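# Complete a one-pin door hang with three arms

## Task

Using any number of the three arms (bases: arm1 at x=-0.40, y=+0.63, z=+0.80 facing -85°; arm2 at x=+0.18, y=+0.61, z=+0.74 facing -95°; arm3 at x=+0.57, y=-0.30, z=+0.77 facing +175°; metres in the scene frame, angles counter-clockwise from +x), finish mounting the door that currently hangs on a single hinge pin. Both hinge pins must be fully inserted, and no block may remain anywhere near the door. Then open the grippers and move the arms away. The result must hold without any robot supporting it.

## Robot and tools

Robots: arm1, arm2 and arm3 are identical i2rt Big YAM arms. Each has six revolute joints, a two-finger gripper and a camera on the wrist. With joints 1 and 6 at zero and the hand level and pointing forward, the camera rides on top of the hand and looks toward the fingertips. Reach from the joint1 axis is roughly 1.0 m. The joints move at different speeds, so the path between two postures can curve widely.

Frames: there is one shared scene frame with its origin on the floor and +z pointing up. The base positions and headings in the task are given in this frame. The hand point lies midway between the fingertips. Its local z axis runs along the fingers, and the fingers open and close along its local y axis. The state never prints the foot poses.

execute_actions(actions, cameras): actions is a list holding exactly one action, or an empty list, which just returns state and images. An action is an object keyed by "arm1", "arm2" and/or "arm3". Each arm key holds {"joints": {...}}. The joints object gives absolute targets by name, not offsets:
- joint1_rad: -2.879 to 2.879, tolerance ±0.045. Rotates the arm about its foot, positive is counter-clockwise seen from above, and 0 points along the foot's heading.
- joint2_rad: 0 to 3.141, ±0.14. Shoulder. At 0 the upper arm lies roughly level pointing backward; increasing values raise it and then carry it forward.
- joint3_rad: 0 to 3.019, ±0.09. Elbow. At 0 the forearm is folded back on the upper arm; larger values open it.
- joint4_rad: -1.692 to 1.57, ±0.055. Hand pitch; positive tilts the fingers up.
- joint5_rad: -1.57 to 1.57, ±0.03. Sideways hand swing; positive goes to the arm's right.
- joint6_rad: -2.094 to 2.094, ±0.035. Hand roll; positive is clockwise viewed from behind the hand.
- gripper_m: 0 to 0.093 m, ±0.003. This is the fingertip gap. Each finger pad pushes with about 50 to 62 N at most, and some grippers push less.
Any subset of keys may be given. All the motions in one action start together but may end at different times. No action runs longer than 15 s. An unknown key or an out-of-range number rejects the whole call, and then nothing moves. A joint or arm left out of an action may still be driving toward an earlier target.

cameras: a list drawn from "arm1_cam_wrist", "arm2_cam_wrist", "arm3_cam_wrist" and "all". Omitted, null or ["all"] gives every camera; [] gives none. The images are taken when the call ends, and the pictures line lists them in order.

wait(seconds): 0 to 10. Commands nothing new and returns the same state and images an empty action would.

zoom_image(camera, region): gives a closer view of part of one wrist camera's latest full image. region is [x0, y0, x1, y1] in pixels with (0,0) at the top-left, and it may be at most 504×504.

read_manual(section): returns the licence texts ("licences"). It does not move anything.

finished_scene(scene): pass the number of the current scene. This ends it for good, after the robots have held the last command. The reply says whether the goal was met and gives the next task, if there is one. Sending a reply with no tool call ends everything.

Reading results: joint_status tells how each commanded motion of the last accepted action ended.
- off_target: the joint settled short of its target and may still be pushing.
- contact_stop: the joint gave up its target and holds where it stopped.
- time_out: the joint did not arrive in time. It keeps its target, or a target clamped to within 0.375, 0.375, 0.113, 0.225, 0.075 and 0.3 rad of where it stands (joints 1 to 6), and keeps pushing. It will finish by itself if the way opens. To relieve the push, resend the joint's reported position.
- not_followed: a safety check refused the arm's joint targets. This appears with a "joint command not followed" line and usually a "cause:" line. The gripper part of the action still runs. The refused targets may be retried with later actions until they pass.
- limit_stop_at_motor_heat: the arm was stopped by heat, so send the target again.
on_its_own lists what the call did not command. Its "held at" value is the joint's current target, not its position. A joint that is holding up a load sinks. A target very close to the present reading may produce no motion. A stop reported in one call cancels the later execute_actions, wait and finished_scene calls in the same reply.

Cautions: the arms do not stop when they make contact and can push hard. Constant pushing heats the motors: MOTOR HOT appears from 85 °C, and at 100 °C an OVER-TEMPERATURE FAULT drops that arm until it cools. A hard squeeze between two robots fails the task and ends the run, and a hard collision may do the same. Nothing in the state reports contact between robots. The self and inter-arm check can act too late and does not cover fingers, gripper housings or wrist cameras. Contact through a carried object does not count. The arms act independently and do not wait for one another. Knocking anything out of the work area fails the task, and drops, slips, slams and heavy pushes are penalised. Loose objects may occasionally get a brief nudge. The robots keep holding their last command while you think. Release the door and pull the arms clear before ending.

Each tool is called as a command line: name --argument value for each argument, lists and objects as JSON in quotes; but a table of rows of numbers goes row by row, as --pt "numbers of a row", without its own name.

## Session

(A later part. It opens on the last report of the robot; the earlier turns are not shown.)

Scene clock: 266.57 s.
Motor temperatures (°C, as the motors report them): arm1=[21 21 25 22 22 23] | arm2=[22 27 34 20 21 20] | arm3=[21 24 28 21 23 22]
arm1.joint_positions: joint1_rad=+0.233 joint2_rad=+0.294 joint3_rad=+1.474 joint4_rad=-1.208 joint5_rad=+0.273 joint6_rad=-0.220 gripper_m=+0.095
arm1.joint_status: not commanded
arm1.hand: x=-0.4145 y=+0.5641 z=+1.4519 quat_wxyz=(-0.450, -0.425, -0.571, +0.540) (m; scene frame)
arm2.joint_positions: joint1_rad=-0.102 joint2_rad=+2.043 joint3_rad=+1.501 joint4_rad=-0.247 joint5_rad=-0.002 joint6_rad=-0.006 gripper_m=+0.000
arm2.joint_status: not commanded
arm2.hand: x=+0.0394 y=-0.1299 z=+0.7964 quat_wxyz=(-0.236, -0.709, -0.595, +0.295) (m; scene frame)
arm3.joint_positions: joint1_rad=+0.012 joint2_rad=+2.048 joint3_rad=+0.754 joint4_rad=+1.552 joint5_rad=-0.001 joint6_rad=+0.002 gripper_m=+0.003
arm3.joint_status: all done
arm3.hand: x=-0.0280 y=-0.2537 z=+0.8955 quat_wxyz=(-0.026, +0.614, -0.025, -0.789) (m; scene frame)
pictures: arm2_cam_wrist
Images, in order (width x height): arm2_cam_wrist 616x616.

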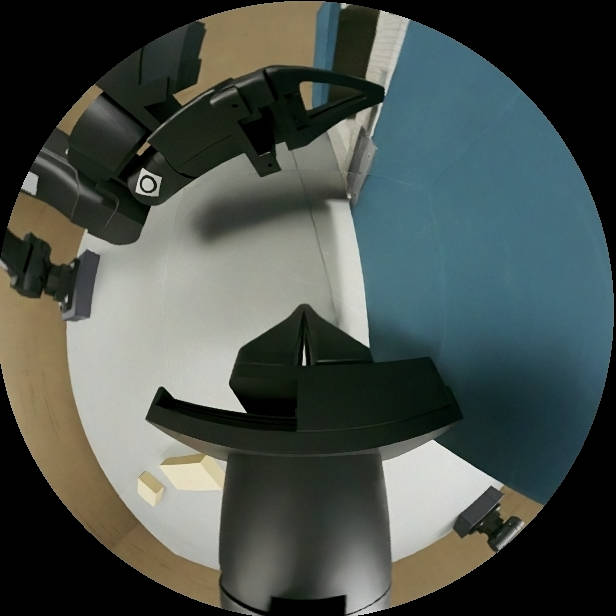

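execute_actions --actions '[{"arm3":{"joints":{"joint2_rad":2.035,"gripper_m":0.05}}}]' --cameras '["arm3_cam_wrist"]'

zoom_image --camera "arm3_cam_wrist" --region '[250, 260, 360, 370]'

Scene clock: 269.70 s.
Motor temperatures (°C, as the motors report them): arm1=[21 21 25 22 22 23] | arm2=[22 27 35 20 21 20] | arm3=[21 24 27 21 23 22]
arm1.joint_positions: joint1_rad=+0.233 joint2_rad=+0.294 joint3_rad=+1.474 joint4_rad=-1.208 joint5_rad=+0.273 joint6_rad=-0.220 gripper_m=+0.095
arm1.joint_status: not commanded
arm1.hand: x=-0.4145 y=+0.5641 z=+1.4519 quat_wxyz=(-0.450, -0.425, -0.571, +0.540) (m; scene frame)
arm2.joint_positions: joint1_rad=-0.102 joint2_rad=+2.043 joint3_rad=+1.501 joint4_rad=-0.247 joint5_rad=-0.002 joint6_rad=-0.006 gripper_m=+0.000
arm2.joint_status: not commanded
arm2.hand: x=+0.0394 y=-0.1299 z=+0.7964 quat_wxyz=(-0.236, -0.709, -0.595, +0.295) (m; scene frame)
arm3.joint_positions: joint1_rad=+0.039 joint2_rad=+2.050 joint3_rad=+0.754 joint4_rad=+1.552 joint5_rad=-0.025 joint6_rad=+0.003 gripper_m=+0.050
arm3.joint_status: all done
arm3.hand: x=-0.0291 y=-0.2737 z=+0.8947 quat_wxyz=(-0.007, +0.615, -0.008, -0.789) (m; scene frame)
pictures: arm3_cam_wrist
Images, in order (width x height): arm3_cam_wrist 616x616.

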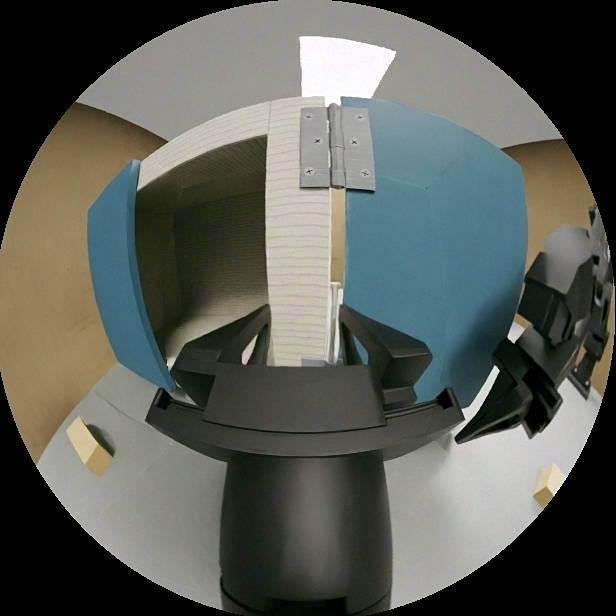

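Region (250, 260, 360, 370) of arm3_cam_wrist's 616x616 image, scaled by 4.582, with more detail than that image has.

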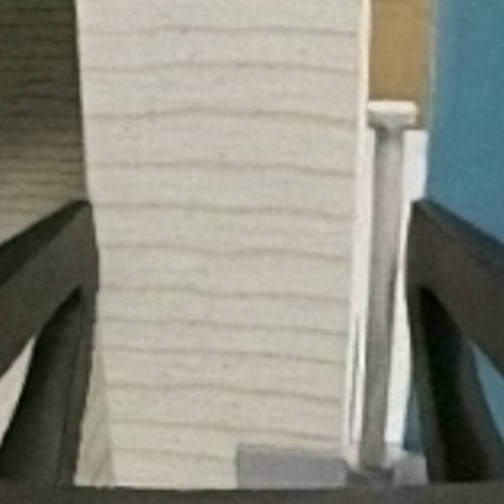

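execute_actions --actions '[{"arm3":{"joints":{"joint1_rad":0.04,"joint5_rad":-0.025,"joint3_rad":0.67}}}]' --cameras '[]'

execute_actions --actions '[{"arm3":{"joints":{"joint1_rad":0.0,"joint5_rad":0.01,"joint2_rad":1.85,"joint3_rad":0.55,"joint4_rad":1.31,"gripper_m":0.093}}}]' --cameras '["arm2_cam_wrist","arm3_cam_wrist"]'

zoom_image --camera "arm3_cam_wrist" --region '[250, 230, 370, 370]'

Scene clock: 277.47 s.
Motor temperatures (°C, as the motors report them): arm1=[21 22 25 22 22 23] | arm2=[22 27 35 20 21 20] | arm3=[21 25 27 21 23 22]
arm1.joint_positions: joint1_rad=+0.233 joint2_rad=+0.294 joint3_rad=+1.474 joint4_rad=-1.208 joint5_rad=+0.273 joint6_rad=-0.220 gripper_m=+0.095
arm1.joint_status: not commanded
arm1.hand: x=-0.4145 y=+0.5641 z=+1.4519 quat_wxyz=(-0.450, -0.425, -0.571, +0.540) (m; scene frame)
arm2.joint_positions: joint1_rad=-0.102 joint2_rad=+2.043 joint3_rad=+1.501 joint4_rad=-0.247 joint5_rad=-0.002 joint6_rad=-0.006 gripper_m=+0.000
arm2.joint_status: not commanded
arm2.hand: x=+0.0394 y=-0.1299 z=+0.7964 quat_wxyz=(-0.236, -0.709, -0.595, +0.295) (m; scene frame)
arm3.joint_positions: joint1_rad=+0.039 joint2_rad=+2.050 joint3_rad=+0.670 joint4_rad=+1.552 joint5_rad=-0.027 joint6_rad=+0.003 gripper_m=+0.050
arm3.joint_status: all done
arm3.hand: x=-0.0022 y=-0.2756 z=+0.8676 quat_wxyz=(-0.005, +0.647, -0.008, -0.762) (m; scene frame)
pictures: none
No camera images: the call's "cameras" was empty. Leave "cameras" out to get every camera's image.

Scene clock: 278.43 s.
Motor temperatures (°C, as the motors report them): arm1=[21 22 25 22 22 23] | arm2=[22 27 35 20 21 20] | arm3=[21 25 27 21 23 22]
arm1.joint_positions: joint1_rad=+0.233 joint2_rad=+0.294 joint3_rad=+1.474 joint4_rad=-1.208 joint5_rad=+0.273 joint6_rad=-0.220 gripper_m=+0.095
arm1.joint_status: not commanded
arm1.hand: x=-0.4145 y=+0.5641 z=+1.4519 quat_wxyz=(-0.450, -0.425, -0.571, +0.540) (m; scene frame)
arm2.joint_positions: joint1_rad=-0.102 joint2_rad=+2.043 joint3_rad=+1.501 joint4_rad=-0.247 joint5_rad=-0.002 joint6_rad=-0.006 gripper_m=+0.000
arm2.joint_status: not commanded
arm2.hand: x=+0.0394 y=-0.1299 z=+0.7964 quat_wxyz=(-0.236, -0.709, -0.595, +0.295) (m; scene frame)
arm3.joint_positions: joint1_rad=+0.004 joint2_rad=+1.863 joint3_rad=+0.550 joint4_rad=+1.321 joint5_rad=+0.008 joint6_rad=+0.003 gripper_m=+0.093
arm3.joint_status: all done
arm3.hand: x=+0.0314 y=-0.2521 z=+0.8711 quat_wxyz=(-0.028, +0.707, -0.035, -0.705) (m; scene frame)
pictures: arm2_cam_wrist, arm3_cam_wrist
Images, in order (width x height): arm2_cam_wrist 616x616, arm3_cam_wrist 616x616.

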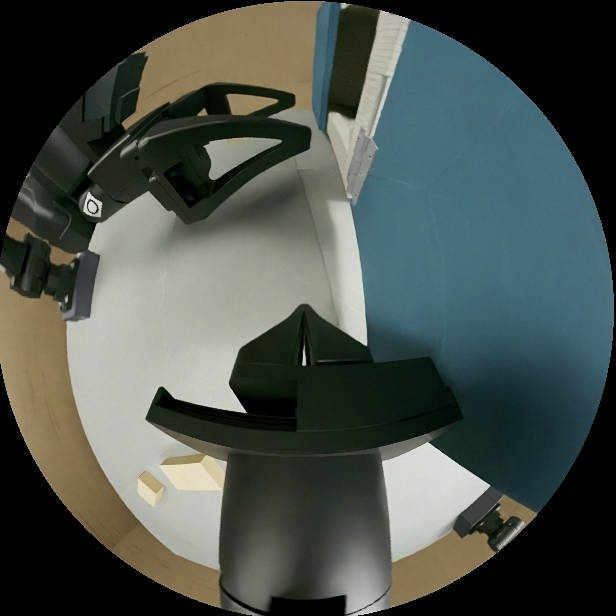

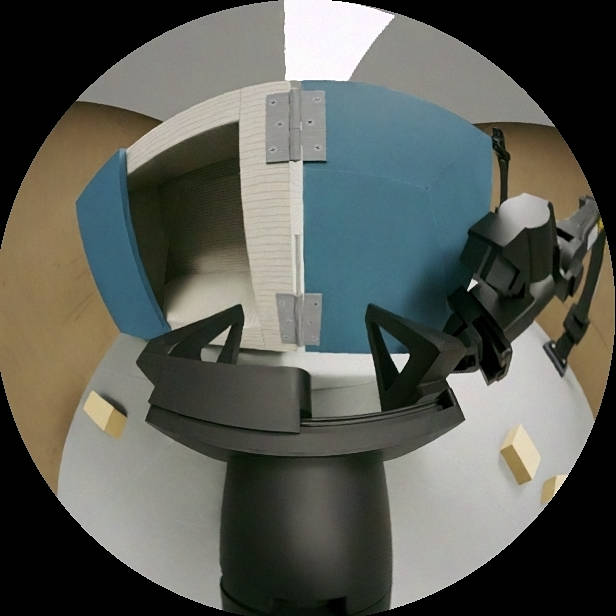

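Region (250, 230, 370, 370) of arm3_cam_wrist's 616x616 image, scaled by 3.600, with more detail than that image has; it fills the left 432 columns of this view, and the rest is white.

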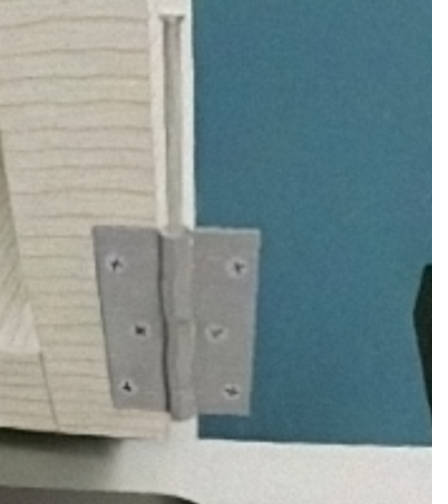

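execute_actions --actions '[{"arm2":{"joints":{"joint2_rad":1.6,"joint3_rad":0.86,"joint4_rad":0.3,"gripper_m":0.07}},"arm3":{"joints":{"joint1_rad":0.022,"joint5_rad":-0.008,"joint2_rad":1.69,"joint3_rad":0.685,"joint4_rad":1.04,"gripper_m":0.0}}}]' --cameras '[]'

execute_actions --actions '[{"arm2":{"joints":{"joint1_rad":-0.25,"joint2_rad":1.82,"joint3_rad":0.87,"joint4_rad":0.98,"joint5_rad":-0.155}}}]' --cameras '["arm2_cam_wrist","arm3_cam_wrist"]'

Scene clock: 300.37 s.
Motor temperatures (°C, as the motors report them): arm1=[21 22 25 22 22 23] | arm2=[22 28 36 20 21 20] | arm3=[21 25 27 21 23 22]
arm1.joint_positions: joint1_rad=+0.233 joint2_rad=+0.294 joint3_rad=+1.474 joint4_rad=-1.208 joint5_rad=+0.273 joint6_rad=-0.220 gripper_m=+0.095
arm1.joint_status: not commanded
arm1.hand: x=-0.4145 y=+0.5641 z=+1.4519 quat_wxyz=(-0.450, -0.425, -0.571, +0.540) (m; scene frame)
arm2.joint_positions: joint1_rad=-0.102 joint2_rad=+1.608 joint3_rad=+0.858 joint4_rad=+0.274 joint5_rad=-0.002 joint6_rad=-0.006 gripper_m=+0.070
arm2.joint_status: all done
arm2.hand: x=+0.0687 y=+0.0200 z=+0.8655 quat_wxyz=(-0.325, -0.654, -0.551, +0.403) (m; scene frame)
arm3.joint_positions: joint1_rad=+0.012 joint2_rad=+1.692 joint3_rad=+0.661 joint4_rad=+1.051 joint5_rad=-0.005 joint6_rad=+0.003 gripper_m=+0.001
arm3.joint_status: all done
arm3.hand: x=-0.0078 y=-0.2557 z=+0.9403 quat_wxyz=(-0.021, +0.703, -0.027, -0.710) (m; scene frame)
pictures: none
No camera images: the call's "cameras" was empty. Leave "cameras" out to get every camera's image.

Scene clock: 301.67 s.
Motor temperatures (°C, as the motors report them): arm1=[21 22 25 22 22 23] | arm2=[22 27 35 21 21 20] | arm3=[21 25 27 21 23 22]
arm1.joint_positions: joint1_rad=+0.233 joint2_rad=+0.294 joint3_rad=+1.474 joint4_rad=-1.208 joint5_rad=+0.273 joint6_rad=-0.220 gripper_m=+0.095
arm1.joint_status: not commanded
arm1.hand: x=-0.4145 y=+0.5641 z=+1.4519 quat_wxyz=(-0.450, -0.425, -0.571, +0.540) (m; scene frame)
arm2.joint_positions: joint1_rad=-0.255 joint2_rad=+1.821 joint3_rad=+0.858 joint4_rad=+0.953 joint5_rad=-0.151 joint6_rad=-0.006 gripper_m=+0.070
arm2.joint_status: all done
arm2.hand: x=-0.0093 y=-0.0043 z=+0.8975 quat_wxyz=(-0.442, -0.545, -0.459, +0.544) (m; scene frame)
arm3.joint_positions: joint1_rad=+0.012 joint2_rad=+1.692 joint3_rad=+0.661 joint4_rad=+1.051 joint5_rad=-0.005 joint6_rad=+0.003 gripper_m=+0.001
arm3.joint_status: not commanded
arm3.hand: x=-0.0078 y=-0.2557 z=+0.9403 quat_wxyz=(-0.021, +0.703, -0.027, -0.710) (m; scene frame)
pictures: arm2_cam_wrist, arm3_cam_wrist
Images, in order (width x height): arm2_cam_wrist 616x616, arm3_cam_wrist 616x616.

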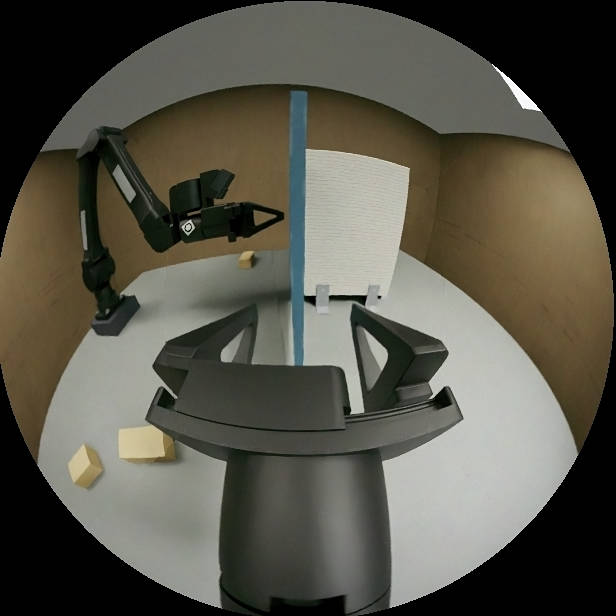

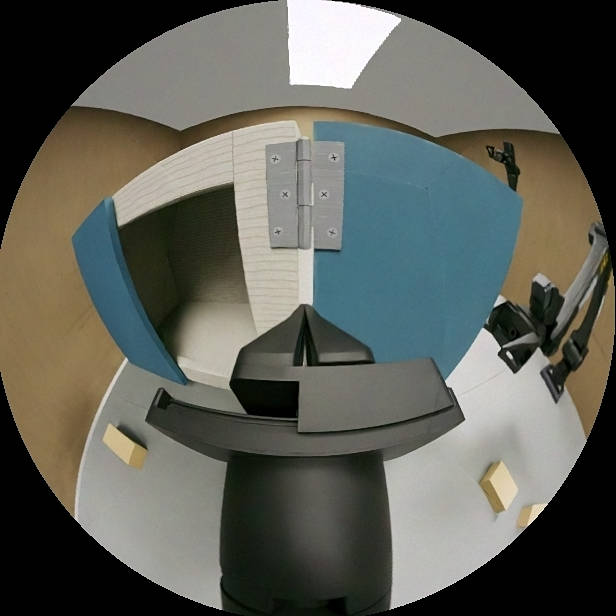

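execute_actions --actions '[{"arm2":{"joints":{"joint1_rad":-0.218,"joint2_rad":1.925,"joint3_rad":1.095,"joint4_rad":0.86,"joint5_rad":-0.13}},"arm3":{"joints":{"joint5_rad":0.006,"joint2_rad":1.748,"joint3_rad":0.74,"joint4_rad":1.018}}}]' --cameras '["arm2_cam_wrist","arm3_cam_wrist"]'

Scene clock: 311.23 s.
Motor temperatures (°C, as the motors report them): arm1=[21 22 25 22 22 23] | arm2=[22 27 33 21 21 20] | arm3=[21 25 28 21 23 22]
arm1.joint_positions: joint1_rad=+0.233 joint2_rad=+0.294 joint3_rad=+1.474 joint4_rad=-1.208 joint5_rad=+0.273 joint6_rad=-0.220 gripper_m=+0.095
arm1.joint_status: not commanded
arm1.hand: x=-0.4145 y=+0.5641 z=+1.4519 quat_wxyz=(-0.450, -0.425, -0.571, +0.540) (m; scene frame)
arm2.joint_positions: joint1_rad=-0.218 joint2_rad=+1.928 joint3_rad=+1.055 joint4_rad=+0.875 joint5_rad=-0.134 joint6_rad=-0.006 gripper_m=+0.070
arm2.joint_status: all done
arm2.hand: x=-0.0082 y=-0.0715 z=+0.9018 quat_wxyz=(-0.450, -0.537, -0.463, +0.543) (m; scene frame)
arm3.joint_positions: joint1_rad=+0.012 joint2_rad=+1.737 joint3_rad=+0.695 joint4_rad=+1.027 joint5_rad=+0.003 joint6_rad=+0.003 gripper_m=+0.001
arm3.joint_status: all done
arm3.hand: x=-0.0200 y=-0.2534 z=+0.9238 quat_wxyz=(-0.023, +0.716, -0.031, -0.697) (m; scene frame)
pictures: arm2_cam_wrist, arm3_cam_wrist
Images, in order (width x height): arm2_cam_wrist 616x616, arm3_cam_wrist 616x616.

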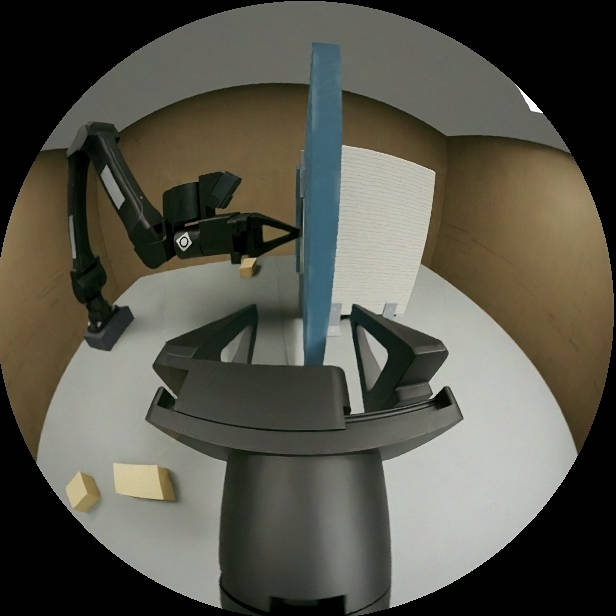

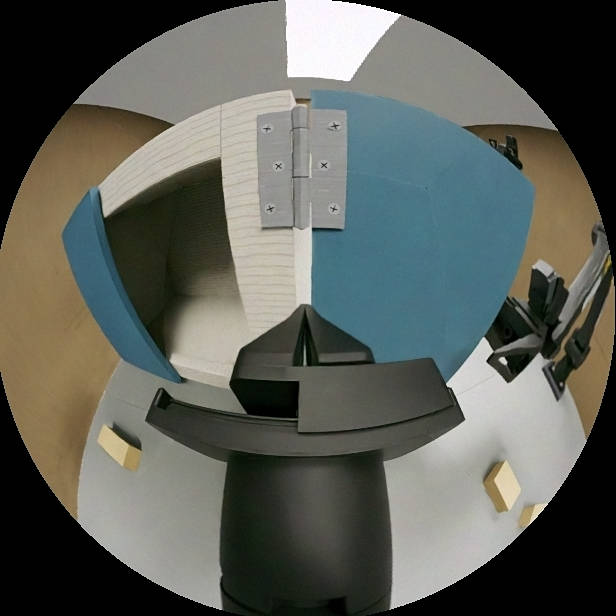

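execute_actions --actions '[{"arm2":{"joints":{"joint1_rad":-0.238}},"arm3":{"joints":{"joint5_rad":-0.007,"joint4_rad":1.085}}}]' --cameras '[]'

execute_actions --actions '[{"arm3":{"joints":{"joint3_rad":0.756,"joint4_rad":1.03}}}]' --cameras '["arm2_cam_wrist","arm3_cam_wrist"]'

zoom_image --camera "arm2_cam_wrist" --region '[240, 180, 340, 310]'

Scene clock: 318.03 s.
Motor temperatures (°C, as the motors report them): arm1=[21 22 25 22 22 23] | arm2=[22 27 33 21 21 20] | arm3=[21 25 29 21 23 22]
arm1.joint_positions: joint1_rad=+0.233 joint2_rad=+0.294 joint3_rad=+1.474 joint4_rad=-1.208 joint5_rad=+0.273 joint6_rad=-0.220 gripper_m=+0.095
arm1.joint_status: not commanded
arm1.hand: x=-0.4145 y=+0.5641 z=+1.4519 quat_wxyz=(-0.450, -0.425, -0.571, +0.540) (m; scene frame)
arm2.joint_positions: joint1_rad=-0.234 joint2_rad=+1.928 joint3_rad=+1.055 joint4_rad=+0.875 joint5_rad=-0.134 joint6_rad=-0.006 gripper_m=+0.070
arm2.joint_status: all done
arm2.hand: x=-0.0191 y=-0.0683 z=+0.9019 quat_wxyz=(-0.445, -0.540, -0.458, +0.547) (m; scene frame)
arm3.joint_positions: joint1_rad=+0.012 joint2_rad=+1.737 joint3_rad=+0.695 joint4_rad=+1.059 joint5_rad=-0.004 joint6_rad=+0.003 gripper_m=+0.001
arm3.joint_status: all done
arm3.hand: x=-0.0202 y=-0.2546 z=+0.9317 quat_wxyz=(-0.021, +0.704, -0.027, -0.709) (m; scene frame)
pictures: none
No camera images: the call's "cameras" was empty. Leave "cameras" out to get every camera's image.

Scene clock: 318.70 s.
Motor temperatures (°C, as the motors report them): arm1=[21 22 25 22 22 23] | arm2=[22 27 33 21 21 20] | arm3=[21 25 29 21 23 22]
arm1.joint_positions: joint1_rad=+0.233 joint2_rad=+0.294 joint3_rad=+1.474 joint4_rad=-1.208 joint5_rad=+0.273 joint6_rad=-0.220 gripper_m=+0.095
arm1.joint_status: not commanded
arm1.hand: x=-0.4145 y=+0.5641 z=+1.4519 quat_wxyz=(-0.450, -0.425, -0.571, +0.540) (m; scene frame)
arm2.joint_positions: joint1_rad=-0.234 joint2_rad=+1.928 joint3_rad=+1.055 joint4_rad=+0.875 joint5_rad=-0.134 joint6_rad=-0.006 gripper_m=+0.070
arm2.joint_status: not commanded
arm2.hand: x=-0.0191 y=-0.0683 z=+0.9019 quat_wxyz=(-0.445, -0.540, -0.458, +0.547) (m; scene frame)
arm3.joint_positions: joint1_rad=+0.012 joint2_rad=+1.737 joint3_rad=+0.709 joint4_rad=+1.041 joint5_rad=-0.004 joint6_rad=+0.003 gripper_m=+0.001
arm3.joint_status: all done
arm3.hand: x=-0.0249 y=-0.2543 z=+0.9335 quat_wxyz=(-0.021, +0.706, -0.028, -0.708) (m; scene frame)
pictures: arm2_cam_wrist, arm3_cam_wrist
Images, in order (width x height): arm2_cam_wrist 616x616, arm3_cam_wrist 616x616.

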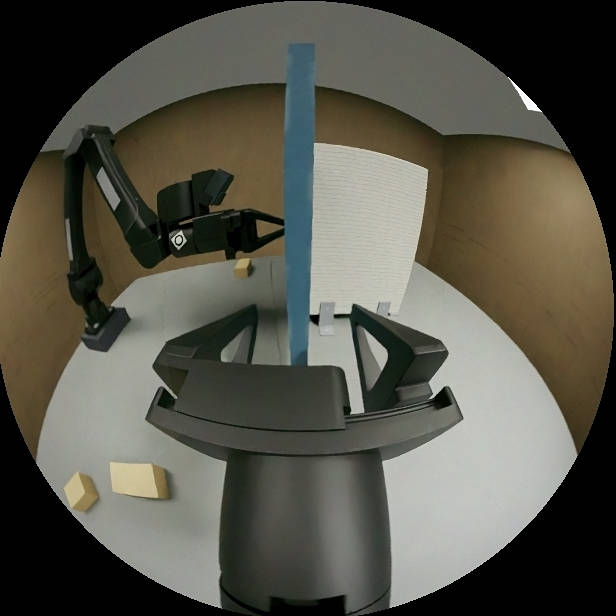

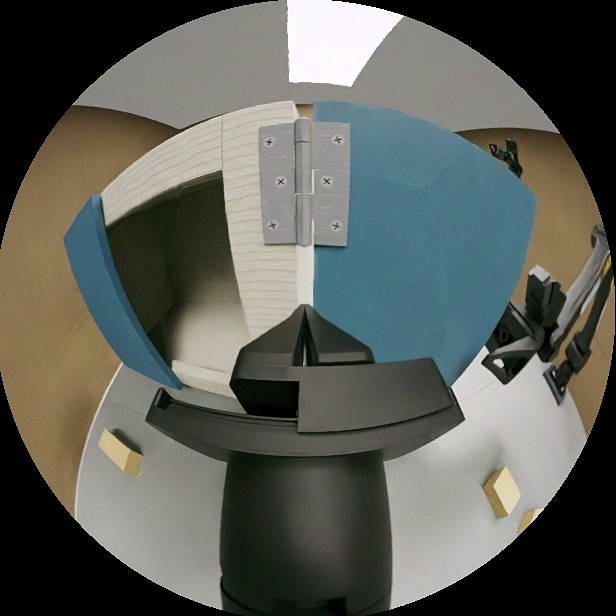

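Region (240, 180, 340, 310) of arm2_cam_wrist's 616x616 image, scaled by 3.877, with more detail than that image has; it fills the left 388 columns of this view, and the rest is white.

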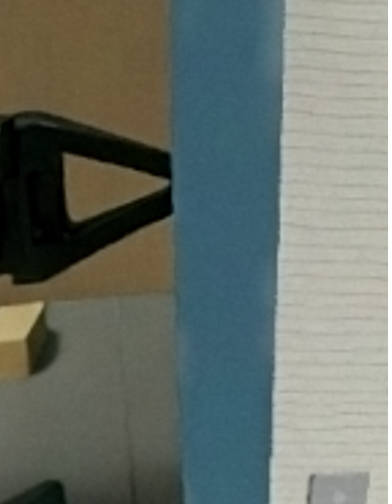

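execute_actions --actions '[{"arm2":{"joints":{"joint1_rad":-0.228,"gripper_m":0.0}},"arm3":{"joints":{"joint3_rad":0.766,"joint4_rad":1.022}}}]' --cameras '["arm2_cam_wrist","arm3_cam_wrist"]'

Scene clock: 322.10 s.
Motor temperatures (°C, as the motors report them): arm1=[21 22 25 22 22 23] | arm2=[22 27 33 21 21 20] | arm3=[21 25 29 21 23 22]
arm1.joint_positions: joint1_rad=+0.233 joint2_rad=+0.294 joint3_rad=+1.474 joint4_rad=-1.208 joint5_rad=+0.273 joint6_rad=-0.220 gripper_m=+0.095
arm1.joint_status: not commanded
arm1.hand: x=-0.4145 y=+0.5641 z=+1.4519 quat_wxyz=(-0.450, -0.425, -0.571, +0.540) (m; scene frame)
arm2.joint_positions: joint1_rad=-0.229 joint2_rad=+1.927 joint3_rad=+1.055 joint4_rad=+0.875 joint5_rad=-0.138 joint6_rad=-0.004 gripper_m=+0.011
arm2.joint_status: gripper_m off_target (ended at +0.011, target +0.000); the others done
arm2.hand: x=-0.0154 y=-0.0693 z=+0.9020 quat_wxyz=(-0.448, -0.539, -0.460, +0.545) (m; scene frame)
arm3.joint_positions: joint1_rad=+0.012 joint2_rad=+1.737 joint3_rad=+0.716 joint4_rad=+1.033 joint5_rad=-0.004 joint6_rad=+0.003 gripper_m=+0.001
arm3.joint_status: all done
arm3.hand: x=-0.0273 y=-0.2541 z=+0.9349 quat_wxyz=(-0.021, +0.706, -0.028, -0.708) (m; scene frame)
pictures: arm2_cam_wrist, arm3_cam_wrist
Images, in order (width x height): arm2_cam_wrist 616x616, arm3_cam_wrist 616x616.

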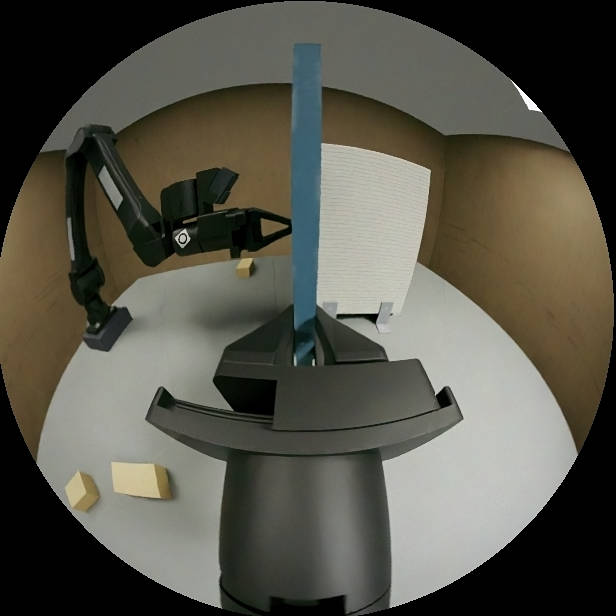

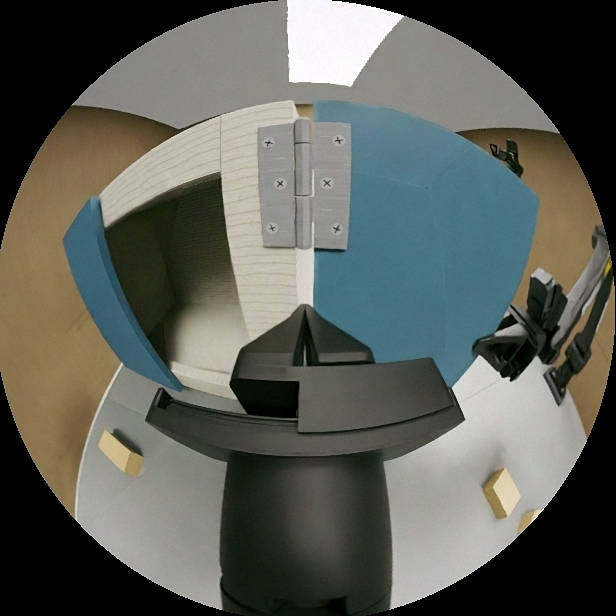

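execute_actions --actions '[{"arm2":{"joints":{"joint4_rad":0.91}},"arm3":{"joints":{"joint2_rad":1.795,"joint3_rad":0.74}}}]' --cameras '["arm3_cam_wrist"]'

Scene clock: 324.83 s.
Motor temperatures (°C, as the motors report them): arm1=[21 22 25 22 22 23] | arm2=[22 27 33 21 21 20] | arm3=[21 25 29 21 23 22]
arm1.joint_positions: joint1_rad=+0.233 joint2_rad=+0.294 joint3_rad=+1.474 joint4_rad=-1.208 joint5_rad=+0.273 joint6_rad=-0.220 gripper_m=+0.095
arm1.joint_status: not commanded
arm1.hand: x=-0.4145 y=+0.5641 z=+1.4519 quat_wxyz=(-0.450, -0.425, -0.571, +0.540) (m; scene frame)
arm2.joint_positions: joint1_rad=-0.229 joint2_rad=+1.927 joint3_rad=+1.055 joint4_rad=+0.877 joint5_rad=-0.138 joint6_rad=+0.001 gripper_m=+0.011
arm2.joint_status: all done
arm2.hand: x=-0.0154 y=-0.0693 z=+0.9025 quat_wxyz=(-0.450, -0.540, -0.458, +0.544) (m; scene frame)
arm3.joint_positions: joint1_rad=+0.013 joint2_rad=+1.759 joint3_rad=+0.719 joint4_rad=+1.036 joint5_rad=-0.006 joint6_rad=+0.003 gripper_m=+0.001
arm3.joint_status: all done
arm3.hand: x=-0.0289 y=-0.2546 z=+0.9239 quat_wxyz=(-0.020, +0.712, -0.027, -0.702) (m; scene frame)
pictures: arm3_cam_wrist
Images, in order (width x height): arm3_cam_wrist 616x616.

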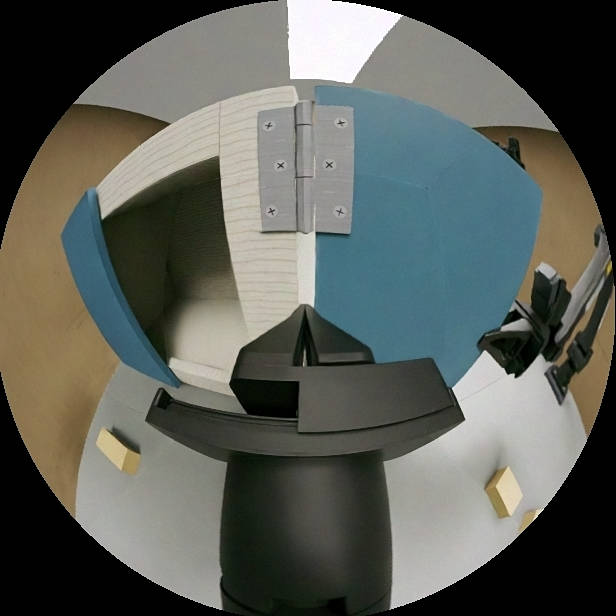

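On the head now. Lift the door a bit more.

execute_actions --actions '[{"arm2":{"joints":{"joint4_rad":0.945}},"arm3":{"joints":{"joint2_rad":1.805,"joint4_rad":1.0}}}]' --cameras '[]'

Scene clock: 327.40 s.
Motor temperatures (°C, as the motors report them): arm1=[21 22 25 22 22 23] | arm2=[22 27 33 21 21 20] | arm3=[21 25 29 21 23 22]
arm1.joint_positions: joint1_rad=+0.233 joint2_rad=+0.294 joint3_rad=+1.474 joint4_rad=-1.208 joint5_rad=+0.273 joint6_rad=-0.220 gripper_m=+0.095
arm1.joint_status: not commanded
arm1.hand: x=-0.4145 y=+0.5641 z=+1.4519 quat_wxyz=(-0.450, -0.425, -0.571, +0.540) (m; scene frame)
arm2.joint_positions: joint1_rad=-0.229 joint2_rad=+1.931 joint3_rad=+1.055 joint4_rad=+0.891 joint5_rad=-0.138 joint6_rad=+0.003 gripper_m=+0.011
arm2.joint_status: all done
arm2.hand: x=-0.0154 y=-0.0695 z=+0.9034 quat_wxyz=(-0.452, -0.537, -0.456, +0.547) (m; scene frame)
arm3.joint_positions: joint1_rad=+0.013 joint2_rad=+1.759 joint3_rad=+0.719 joint4_rad=+1.035 joint5_rad=-0.006 joint6_rad=+0.003 gripper_m=+0.001
arm3.joint_status: all done
arm3.hand: x=-0.0289 y=-0.2546 z=+0.9235 quat_wxyz=(-0.020, +0.712, -0.027, -0.701) (m; scene frame)
pictures: none
No camera images: the call's "cameras" was empty. Leave "cameras" out to get every camera's image.

execute_actions --actions '[{"arm2":{"joints":{"joint2_rad":1.885}}}]' --cameras '["arm3_cam_wrist"]'

Scene clock: 329.53 s.
Motor temperatures (°C, as the motors report them): arm1=[21 22 25 22 22 23] | arm2=[22 27 33 21 21 20] | arm3=[21 25 29 21 23 22]
arm1.joint_positions: joint1_rad=+0.233 joint2_rad=+0.294 joint3_rad=+1.474 joint4_rad=-1.208 joint5_rad=+0.273 joint6_rad=-0.220 gripper_m=+0.095
arm1.joint_status: not commanded
arm1.hand: x=-0.4145 y=+0.5641 z=+1.4519 quat_wxyz=(-0.450, -0.425, -0.571, +0.540) (m; scene frame)
arm2.joint_positions: joint1_rad=-0.229 joint2_rad=+1.930 joint3_rad=+1.055 joint4_rad=+0.891 joint5_rad=-0.138 joint6_rad=+0.003 gripper_m=+0.011
arm2.joint_status: all done
arm2.hand: x=-0.0154 y=-0.0694 z=+0.9040 quat_wxyz=(-0.452, -0.536, -0.456, +0.547) (m; scene frame)
arm3.joint_positions: joint1_rad=+0.013 joint2_rad=+1.759 joint3_rad=+0.719 joint4_rad=+1.035 joint5_rad=-0.006 joint6_rad=+0.003 gripper_m=+0.001
arm3.joint_status: not commanded
arm3.hand: x=-0.0289 y=-0.2546 z=+0.9235 quat_wxyz=(-0.020, +0.712, -0.027, -0.701) (m; scene frame)
pictures: arm3_cam_wrist
Images, in order (width x height): arm3_cam_wrist 616x616.

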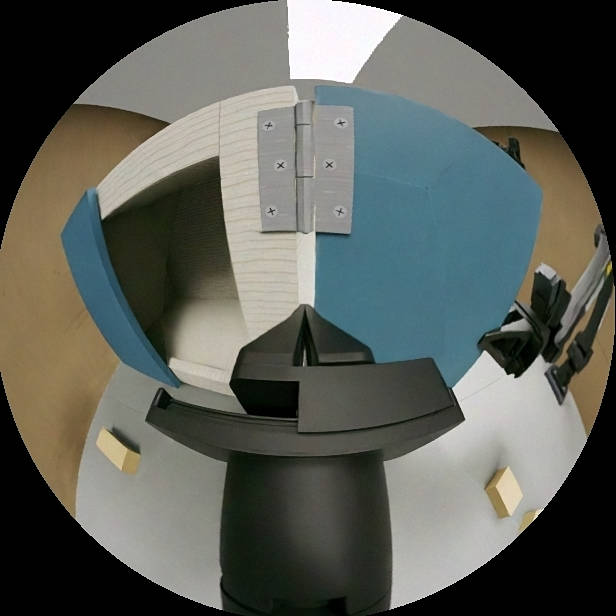

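execute_actions --actions '[{"arm2":{"joints":{"joint2_rad":1.865,"joint3_rad":1.11}}}]' --cameras '["arm3_cam_wrist"]'

Scene clock: 331.97 s.
Motor temperatures (°C, as the motors report them): arm1=[21 22 25 22 22 23] | arm2=[22 27 33 21 21 20] | arm3=[21 24 29 21 23 22]
arm1.joint_positions: joint1_rad=+0.233 joint2_rad=+0.294 joint3_rad=+1.474 joint4_rad=-1.208 joint5_rad=+0.273 joint6_rad=-0.220 gripper_m=+0.095
arm1.joint_status: not commanded
arm1.hand: x=-0.4145 y=+0.5641 z=+1.4519 quat_wxyz=(-0.450, -0.425, -0.571, +0.540) (m; scene frame)
arm2.joint_positions: joint1_rad=-0.229 joint2_rad=+1.928 joint3_rad=+1.055 joint4_rad=+0.891 joint5_rad=-0.138 joint6_rad=+0.003 gripper_m=+0.011
arm2.joint_status: all done
arm2.hand: x=-0.0151 y=-0.0694 z=+0.9055 quat_wxyz=(-0.453, -0.536, -0.456, +0.548) (m; scene frame)
arm3.joint_positions: joint1_rad=+0.013 joint2_rad=+1.790 joint3_rad=+0.719 joint4_rad=+1.012 joint5_rad=-0.006 joint6_rad=+0.003 gripper_m=+0.001
arm3.joint_status: not commanded
arm3.hand: x=-0.0289 y=-0.2548 z=+0.8999 quat_wxyz=(-0.019, +0.731, -0.028, -0.682) (m; scene frame)
pictures: arm3_cam_wrist
Images, in order (width x height): arm3_cam_wrist 616x616.

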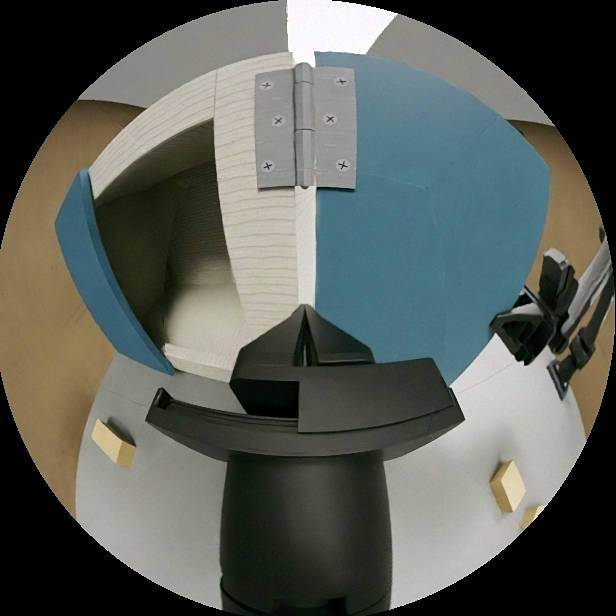

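execute_actions --actions '[{"arm3":{"joints":{"joint2_rad":1.92,"joint4_rad":1.19}}}]' --cameras '[]'

execute_actions --actions '[{"arm3":{"joints":{"joint2_rad":1.985,"joint4_rad":1.24}}}]' --cameras '["arm3_cam_wrist"]'

Scene clock: 337.23 s.
Motor temperatures (°C, as the motors report them): arm1=[21 22 25 22 22 23] | arm2=[22 28 34 21 21 20] | arm3=[21 25 29 21 23 22]
arm1.joint_positions: joint1_rad=+0.233 joint2_rad=+0.294 joint3_rad=+1.474 joint4_rad=-1.208 joint5_rad=+0.273 joint6_rad=-0.220 gripper_m=+0.095
arm1.joint_status: not commanded
arm1.hand: x=-0.4145 y=+0.5641 z=+1.4519 quat_wxyz=(-0.450, -0.425, -0.571, +0.540) (m; scene frame)
arm2.joint_positions: joint1_rad=-0.229 joint2_rad=+1.928 joint3_rad=+1.055 joint4_rad=+0.891 joint5_rad=-0.138 joint6_rad=+0.003 gripper_m=+0.011
arm2.joint_status: not commanded
arm2.hand: x=-0.0151 y=-0.0694 z=+0.9055 quat_wxyz=(-0.453, -0.536, -0.456, +0.548) (m; scene frame)
arm3.joint_positions: joint1_rad=+0.013 joint2_rad=+1.912 joint3_rad=+0.719 joint4_rad=+1.164 joint5_rad=-0.006 joint6_rad=+0.003 gripper_m=+0.001
arm3.joint_status: all done
arm3.hand: x=-0.0289 y=-0.2550 z=+0.8672 quat_wxyz=(-0.020, +0.720, -0.027, -0.693) (m; scene frame)
pictures: none
No camera images: the call's "cameras" was empty. Leave "cameras" out to get every camera's image.

Scene clock: 337.87 s.
Motor temperatures (°C, as the motors report them): arm1=[21 22 25 22 22 23] | arm2=[22 28 34 21 21 20] | arm3=[21 25 29 21 23 22]
arm1.joint_positions: joint1_rad=+0.233 joint2_rad=+0.294 joint3_rad=+1.474 joint4_rad=-1.208 joint5_rad=+0.273 joint6_rad=-0.220 gripper_m=+0.095
arm1.joint_status: not commanded
arm1.hand: x=-0.4145 y=+0.5641 z=+1.4519 quat_wxyz=(-0.450, -0.425, -0.571, +0.540) (m; scene frame)
arm2.joint_positions: joint1_rad=-0.229 joint2_rad=+1.928 joint3_rad=+1.055 joint4_rad=+0.891 joint5_rad=-0.138 joint6_rad=+0.003 gripper_m=+0.011
arm2.joint_status: not commanded
arm2.hand: x=-0.0151 y=-0.0694 z=+0.9055 quat_wxyz=(-0.453, -0.536, -0.456, +0.548) (m; scene frame)
arm3.joint_positions: joint1_rad=+0.013 joint2_rad=+1.949 joint3_rad=+0.719 joint4_rad=+1.235 joint5_rad=-0.006 joint6_rad=+0.003 gripper_m=+0.001
arm3.joint_status: all done
arm3.hand: x=-0.0281 y=-0.2551 z=+0.8633 quat_wxyz=(-0.020, +0.708, -0.027, -0.705) (m; scene frame)
pictures: arm3_cam_wrist
Images, in order (width x height): arm3_cam_wrist 616x616.

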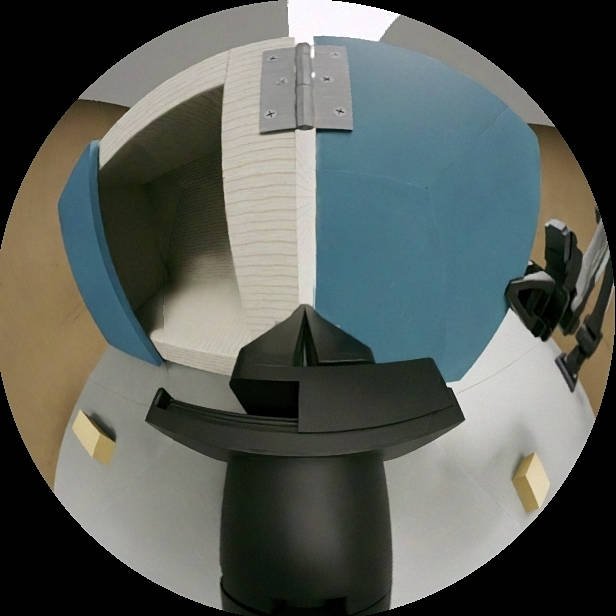

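execute_actions --actions '[{"arm3":{"joints":{"joint2_rad":2.0,"joint4_rad":1.185}},"arm2":{"joints":{"joint2_rad":1.905,"joint3_rad":1.08,"joint4_rad":0.89,"gripper_m":0.07}}}]' --cameras '[]'

execute_actions --actions '[{"arm3":{"joints":{"joint2_rad":1.85,"joint3_rad":0.56,"joint4_rad":1.31,"gripper_m":0.093}},"arm2":{"joints":{"joint1_rad":-0.25,"joint2_rad":1.7,"joint3_rad":0.75,"joint4_rad":0.95}}}]'

zoom_image --camera "arm3_cam_wrist" --region '[260, 270, 350, 360]'

zoom_image --camera "arm3_cam_wrist" --region '[260, 70, 350, 170]'

Scene clock: 344.53 s.
Motor temperatures (°C, as the motors report them): arm1=[21 22 25 22 22 23] | arm2=[22 28 34 21 21 20] | arm3=[21 25 29 21 23 22]
arm1.joint_positions: joint1_rad=+0.233 joint2_rad=+0.294 joint3_rad=+1.474 joint4_rad=-1.208 joint5_rad=+0.273 joint6_rad=-0.220 gripper_m=+0.095
arm1.joint_status: not commanded
arm1.hand: x=-0.4145 y=+0.5641 z=+1.4519 quat_wxyz=(-0.450, -0.425, -0.571, +0.540) (m; scene frame)
arm2.joint_positions: joint1_rad=-0.229 joint2_rad=+1.908 joint3_rad=+1.055 joint4_rad=+0.891 joint5_rad=-0.135 joint6_rad=+0.003 gripper_m=+0.070
arm2.joint_status: all done
arm2.hand: x=-0.0151 y=-0.0685 z=+0.9191 quat_wxyz=(-0.456, -0.530, -0.451, +0.555) (m; scene frame)
arm3.joint_positions: joint1_rad=+0.013 joint2_rad=+1.950 joint3_rad=+0.719 joint4_rad=+1.233 joint5_rad=-0.006 joint6_rad=+0.003 gripper_m=+0.001
arm3.joint_status: all done
arm3.hand: x=-0.0281 y=-0.2553 z=+0.8623 quat_wxyz=(-0.020, +0.709, -0.027, -0.704) (m; scene frame)
pictures: none
No camera images: the call's "cameras" was empty. Leave "cameras" out to get every camera's image.

Scene clock: 345.63 s.
Motor temperatures (°C, as the motors report them): arm1=[21 22 25 22 22 23] | arm2=[22 28 34 21 21 20] | arm3=[21 25 29 21 23 22]
arm1.joint_positions: joint1_rad=+0.233 joint2_rad=+0.294 joint3_rad=+1.474 joint4_rad=-1.208 joint5_rad=+0.273 joint6_rad=-0.220 gripper_m=+0.095
arm1.joint_status: not commanded
arm1.hand: x=-0.4145 y=+0.5641 z=+1.4519 quat_wxyz=(-0.450, -0.425, -0.571, +0.540) (m; scene frame)
arm2.joint_positions: joint1_rad=-0.247 joint2_rad=+1.695 joint3_rad=+0.755 joint4_rad=+0.932 joint5_rad=-0.134 joint6_rad=+0.003 gripper_m=+0.070
arm2.joint_status: all done
arm2.hand: x=+0.0056 y=+0.0303 z=+0.9209 quat_wxyz=(-0.443, -0.548, -0.454, +0.545) (m; scene frame)
arm3.joint_positions: joint1_rad=+0.030 joint2_rad=+1.878 joint3_rad=+0.560 joint4_rad=+1.286 joint5_rad=-0.010 joint6_rad=+0.003 gripper_m=+0.093
arm3.joint_status: all done
arm3.hand: x=+0.0275 y=-0.2693 z=+0.8586 quat_wxyz=(-0.012, +0.722, -0.020, -0.692) (m; scene frame)
pictures: arm1_cam_wrist, arm2_cam_wrist, arm3_cam_wrist
Images, in order (width x height): arm1_cam_wrist 616x616, arm2_cam_wrist 616x616, arm3_cam_wrist 616x616.

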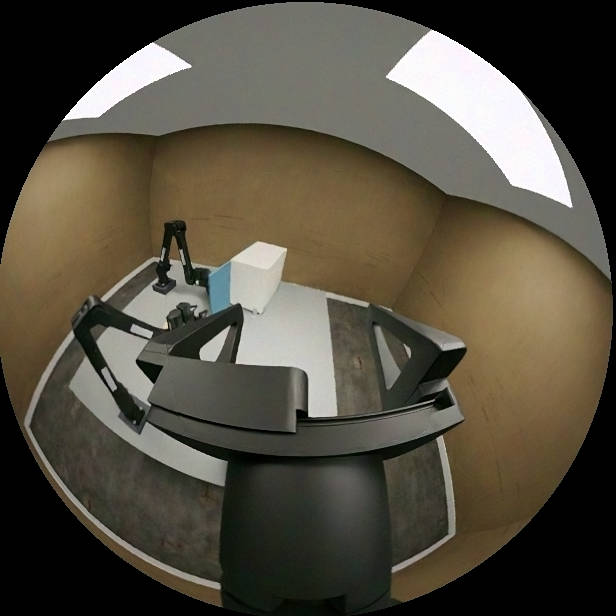

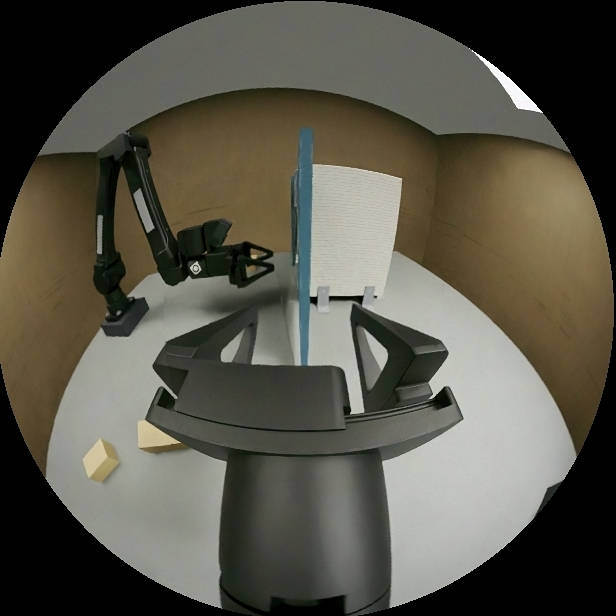

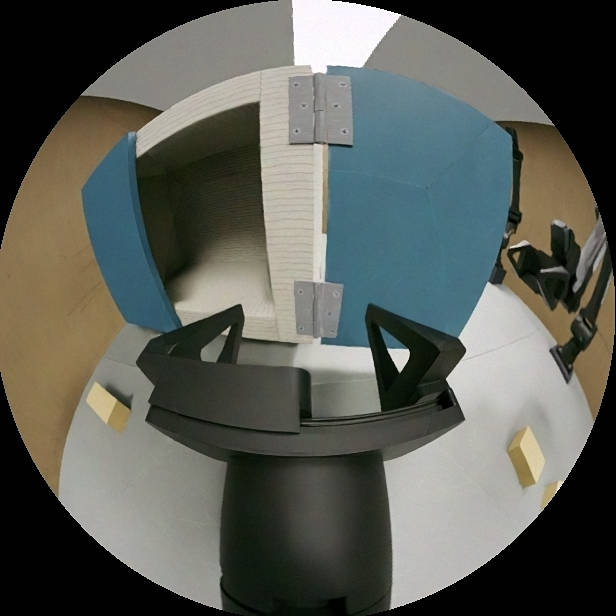

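Region (260, 270, 350, 360) of arm3_cam_wrist's 616x616 image, scaled by 5.600, with more detail than that image has.

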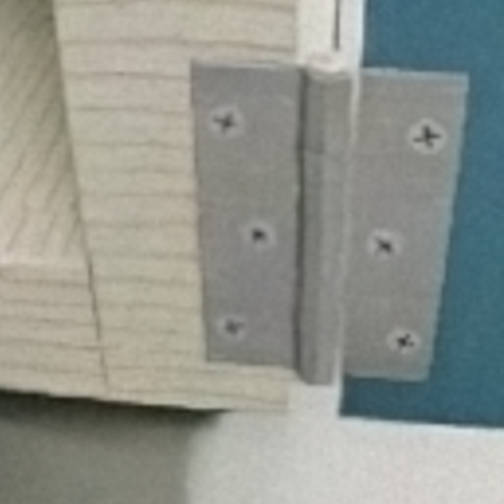

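Region (260, 70, 350, 170) of arm3_cam_wrist's 616x616 image, scaled by 5.040, with more detail than that image has; it fills the left 454 columns of this view, and the rest is white.

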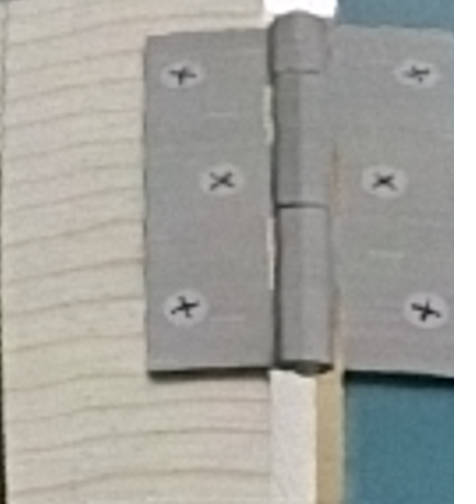

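execute_actions --actions '[{"arm3":{"joints":{"joint2_rad":0.9,"joint3_rad":0.5,"joint4_rad":0.3}},"arm2":{"joints":{"joint2_rad":0.9,"joint3_rad":0.6,"joint4_rad":0.2}}}]' --cameras '["arm2_cam_wrist","arm3_cam_wrist"]'

zoom_image --camera "arm3_cam_wrist" --region '[260, 200, 380, 360]'

Scene clock: 351.93 s.
Motor temperatures (°C, as the motors report them): arm1=[21 22 25 22 22 23] | arm2=[22 27 33 21 21 20] | arm3=[21 25 28 21 23 22]
arm1.joint_positions: joint1_rad=+0.233 joint2_rad=+0.294 joint3_rad=+1.474 joint4_rad=-1.208 joint5_rad=+0.273 joint6_rad=-0.220 gripper_m=+0.095
arm1.joint_status: not commanded
arm1.hand: x=-0.4145 y=+0.5641 z=+1.4519 quat_wxyz=(-0.450, -0.425, -0.571, +0.540) (m; scene frame)
arm2.joint_positions: joint1_rad=-0.247 joint2_rad=+0.896 joint3_rad=+0.600 joint4_rad=+0.219 joint5_rad=-0.134 joint6_rad=+0.003 gripper_m=+0.070
arm2.joint_status: all done
arm2.hand: x=+0.0590 y=+0.1789 z=+1.0725 quat_wxyz=(-0.429, -0.569, -0.467, +0.524) (m; scene frame)
arm3.joint_positions: joint1_rad=+0.030 joint2_rad=+0.911 joint3_rad=+0.498 joint4_rad=+0.311 joint5_rad=-0.010 joint6_rad=+0.003 gripper_m=+0.093
arm3.joint_status: all done
arm3.hand: x=+0.1298 y=-0.2735 z=+1.0594 quat_wxyz=(-0.011, +0.745, -0.021, -0.666) (m; scene frame)
pictures: arm2_cam_wrist, arm3_cam_wrist
Images, in order (width x height): arm2_cam_wrist 616x616, arm3_cam_wrist 616x616.

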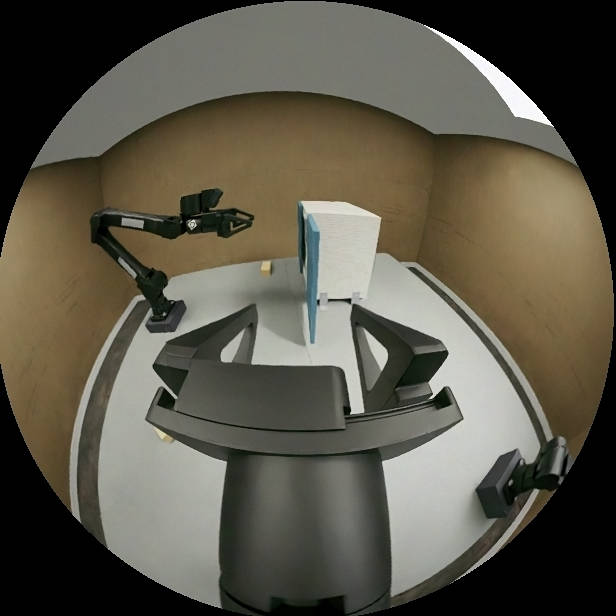

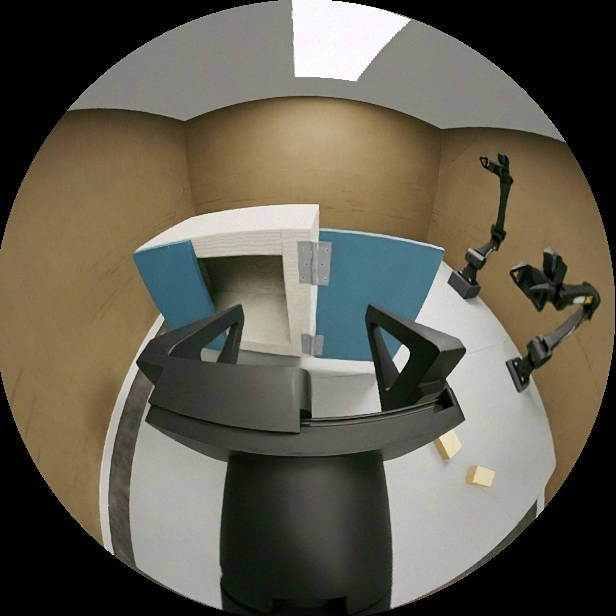

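Region (260, 200, 380, 360) of arm3_cam_wrist's 616x616 image, scaled by 3.150, with more detail than that image has; it fills the left 378 columns of this view, and the rest is white.

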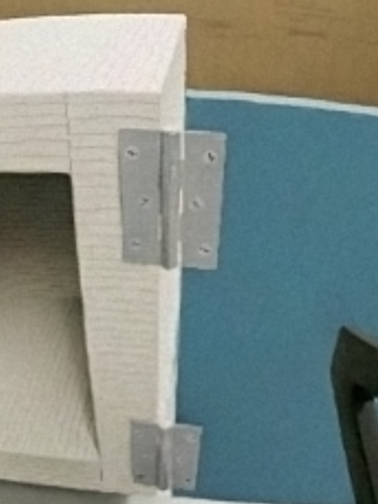

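Both are in, and the arm is outside the door's swing only marginally; pull back a little more, then finish.

execute_actions --actions '[{"arm3":{"joints":{"joint2_rad":0.5,"joint3_rad":0.66,"joint4_rad":-0.46}},"arm2":{"joints":{"joint1_rad":-0.05,"joint2_rad":0.6,"joint3_rad":0.75,"joint4_rad":-0.45,"joint5_rad":0,"gripper_m":0.093}}}]' --cameras '[]'

finished_scene --scene 1

Scene clock: 356.33 s.
Motor temperatures (°C, as the motors report them): arm1=[21 22 25 22 22 23] | arm2=[22 27 33 21 21 20] | arm3=[21 24 29 21 23 22]
arm1.joint_positions: joint1_rad=+0.233 joint2_rad=+0.294 joint3_rad=+1.474 joint4_rad=-1.208 joint5_rad=+0.273 joint6_rad=-0.220 gripper_m=+0.095
arm1.joint_status: not commanded
arm1.hand: x=-0.4145 y=+0.5641 z=+1.4519 quat_wxyz=(-0.450, -0.425, -0.571, +0.540) (m; scene frame)
arm2.joint_positions: joint1_rad=-0.047 joint2_rad=+0.602 joint3_rad=+0.715 joint4_rad=-0.432 joint5_rad=-0.004 joint6_rad=+0.003 gripper_m=+0.093
arm2.joint_status: all done
arm2.hand: x=+0.1363 y=+0.2509 z=+1.1002 quat_wxyz=(-0.382, -0.608, -0.539, +0.440) (m; scene frame)
arm3.joint_positions: joint1_rad=+0.030 joint2_rad=+0.489 joint3_rad=+0.615 joint4_rad=-0.450 joint5_rad=-0.010 joint6_rad=+0.003 gripper_m=+0.093
arm3.joint_status: all done
arm3.hand: x=+0.2355 y=-0.2790 z=+1.1059 quat_wxyz=(-0.008, +0.814, -0.023, -0.580) (m; scene frame)
pictures: none
No camera images: the call's "cameras" was empty. Leave "cameras" out to get every camera's image.

The scene is finished: the task was done.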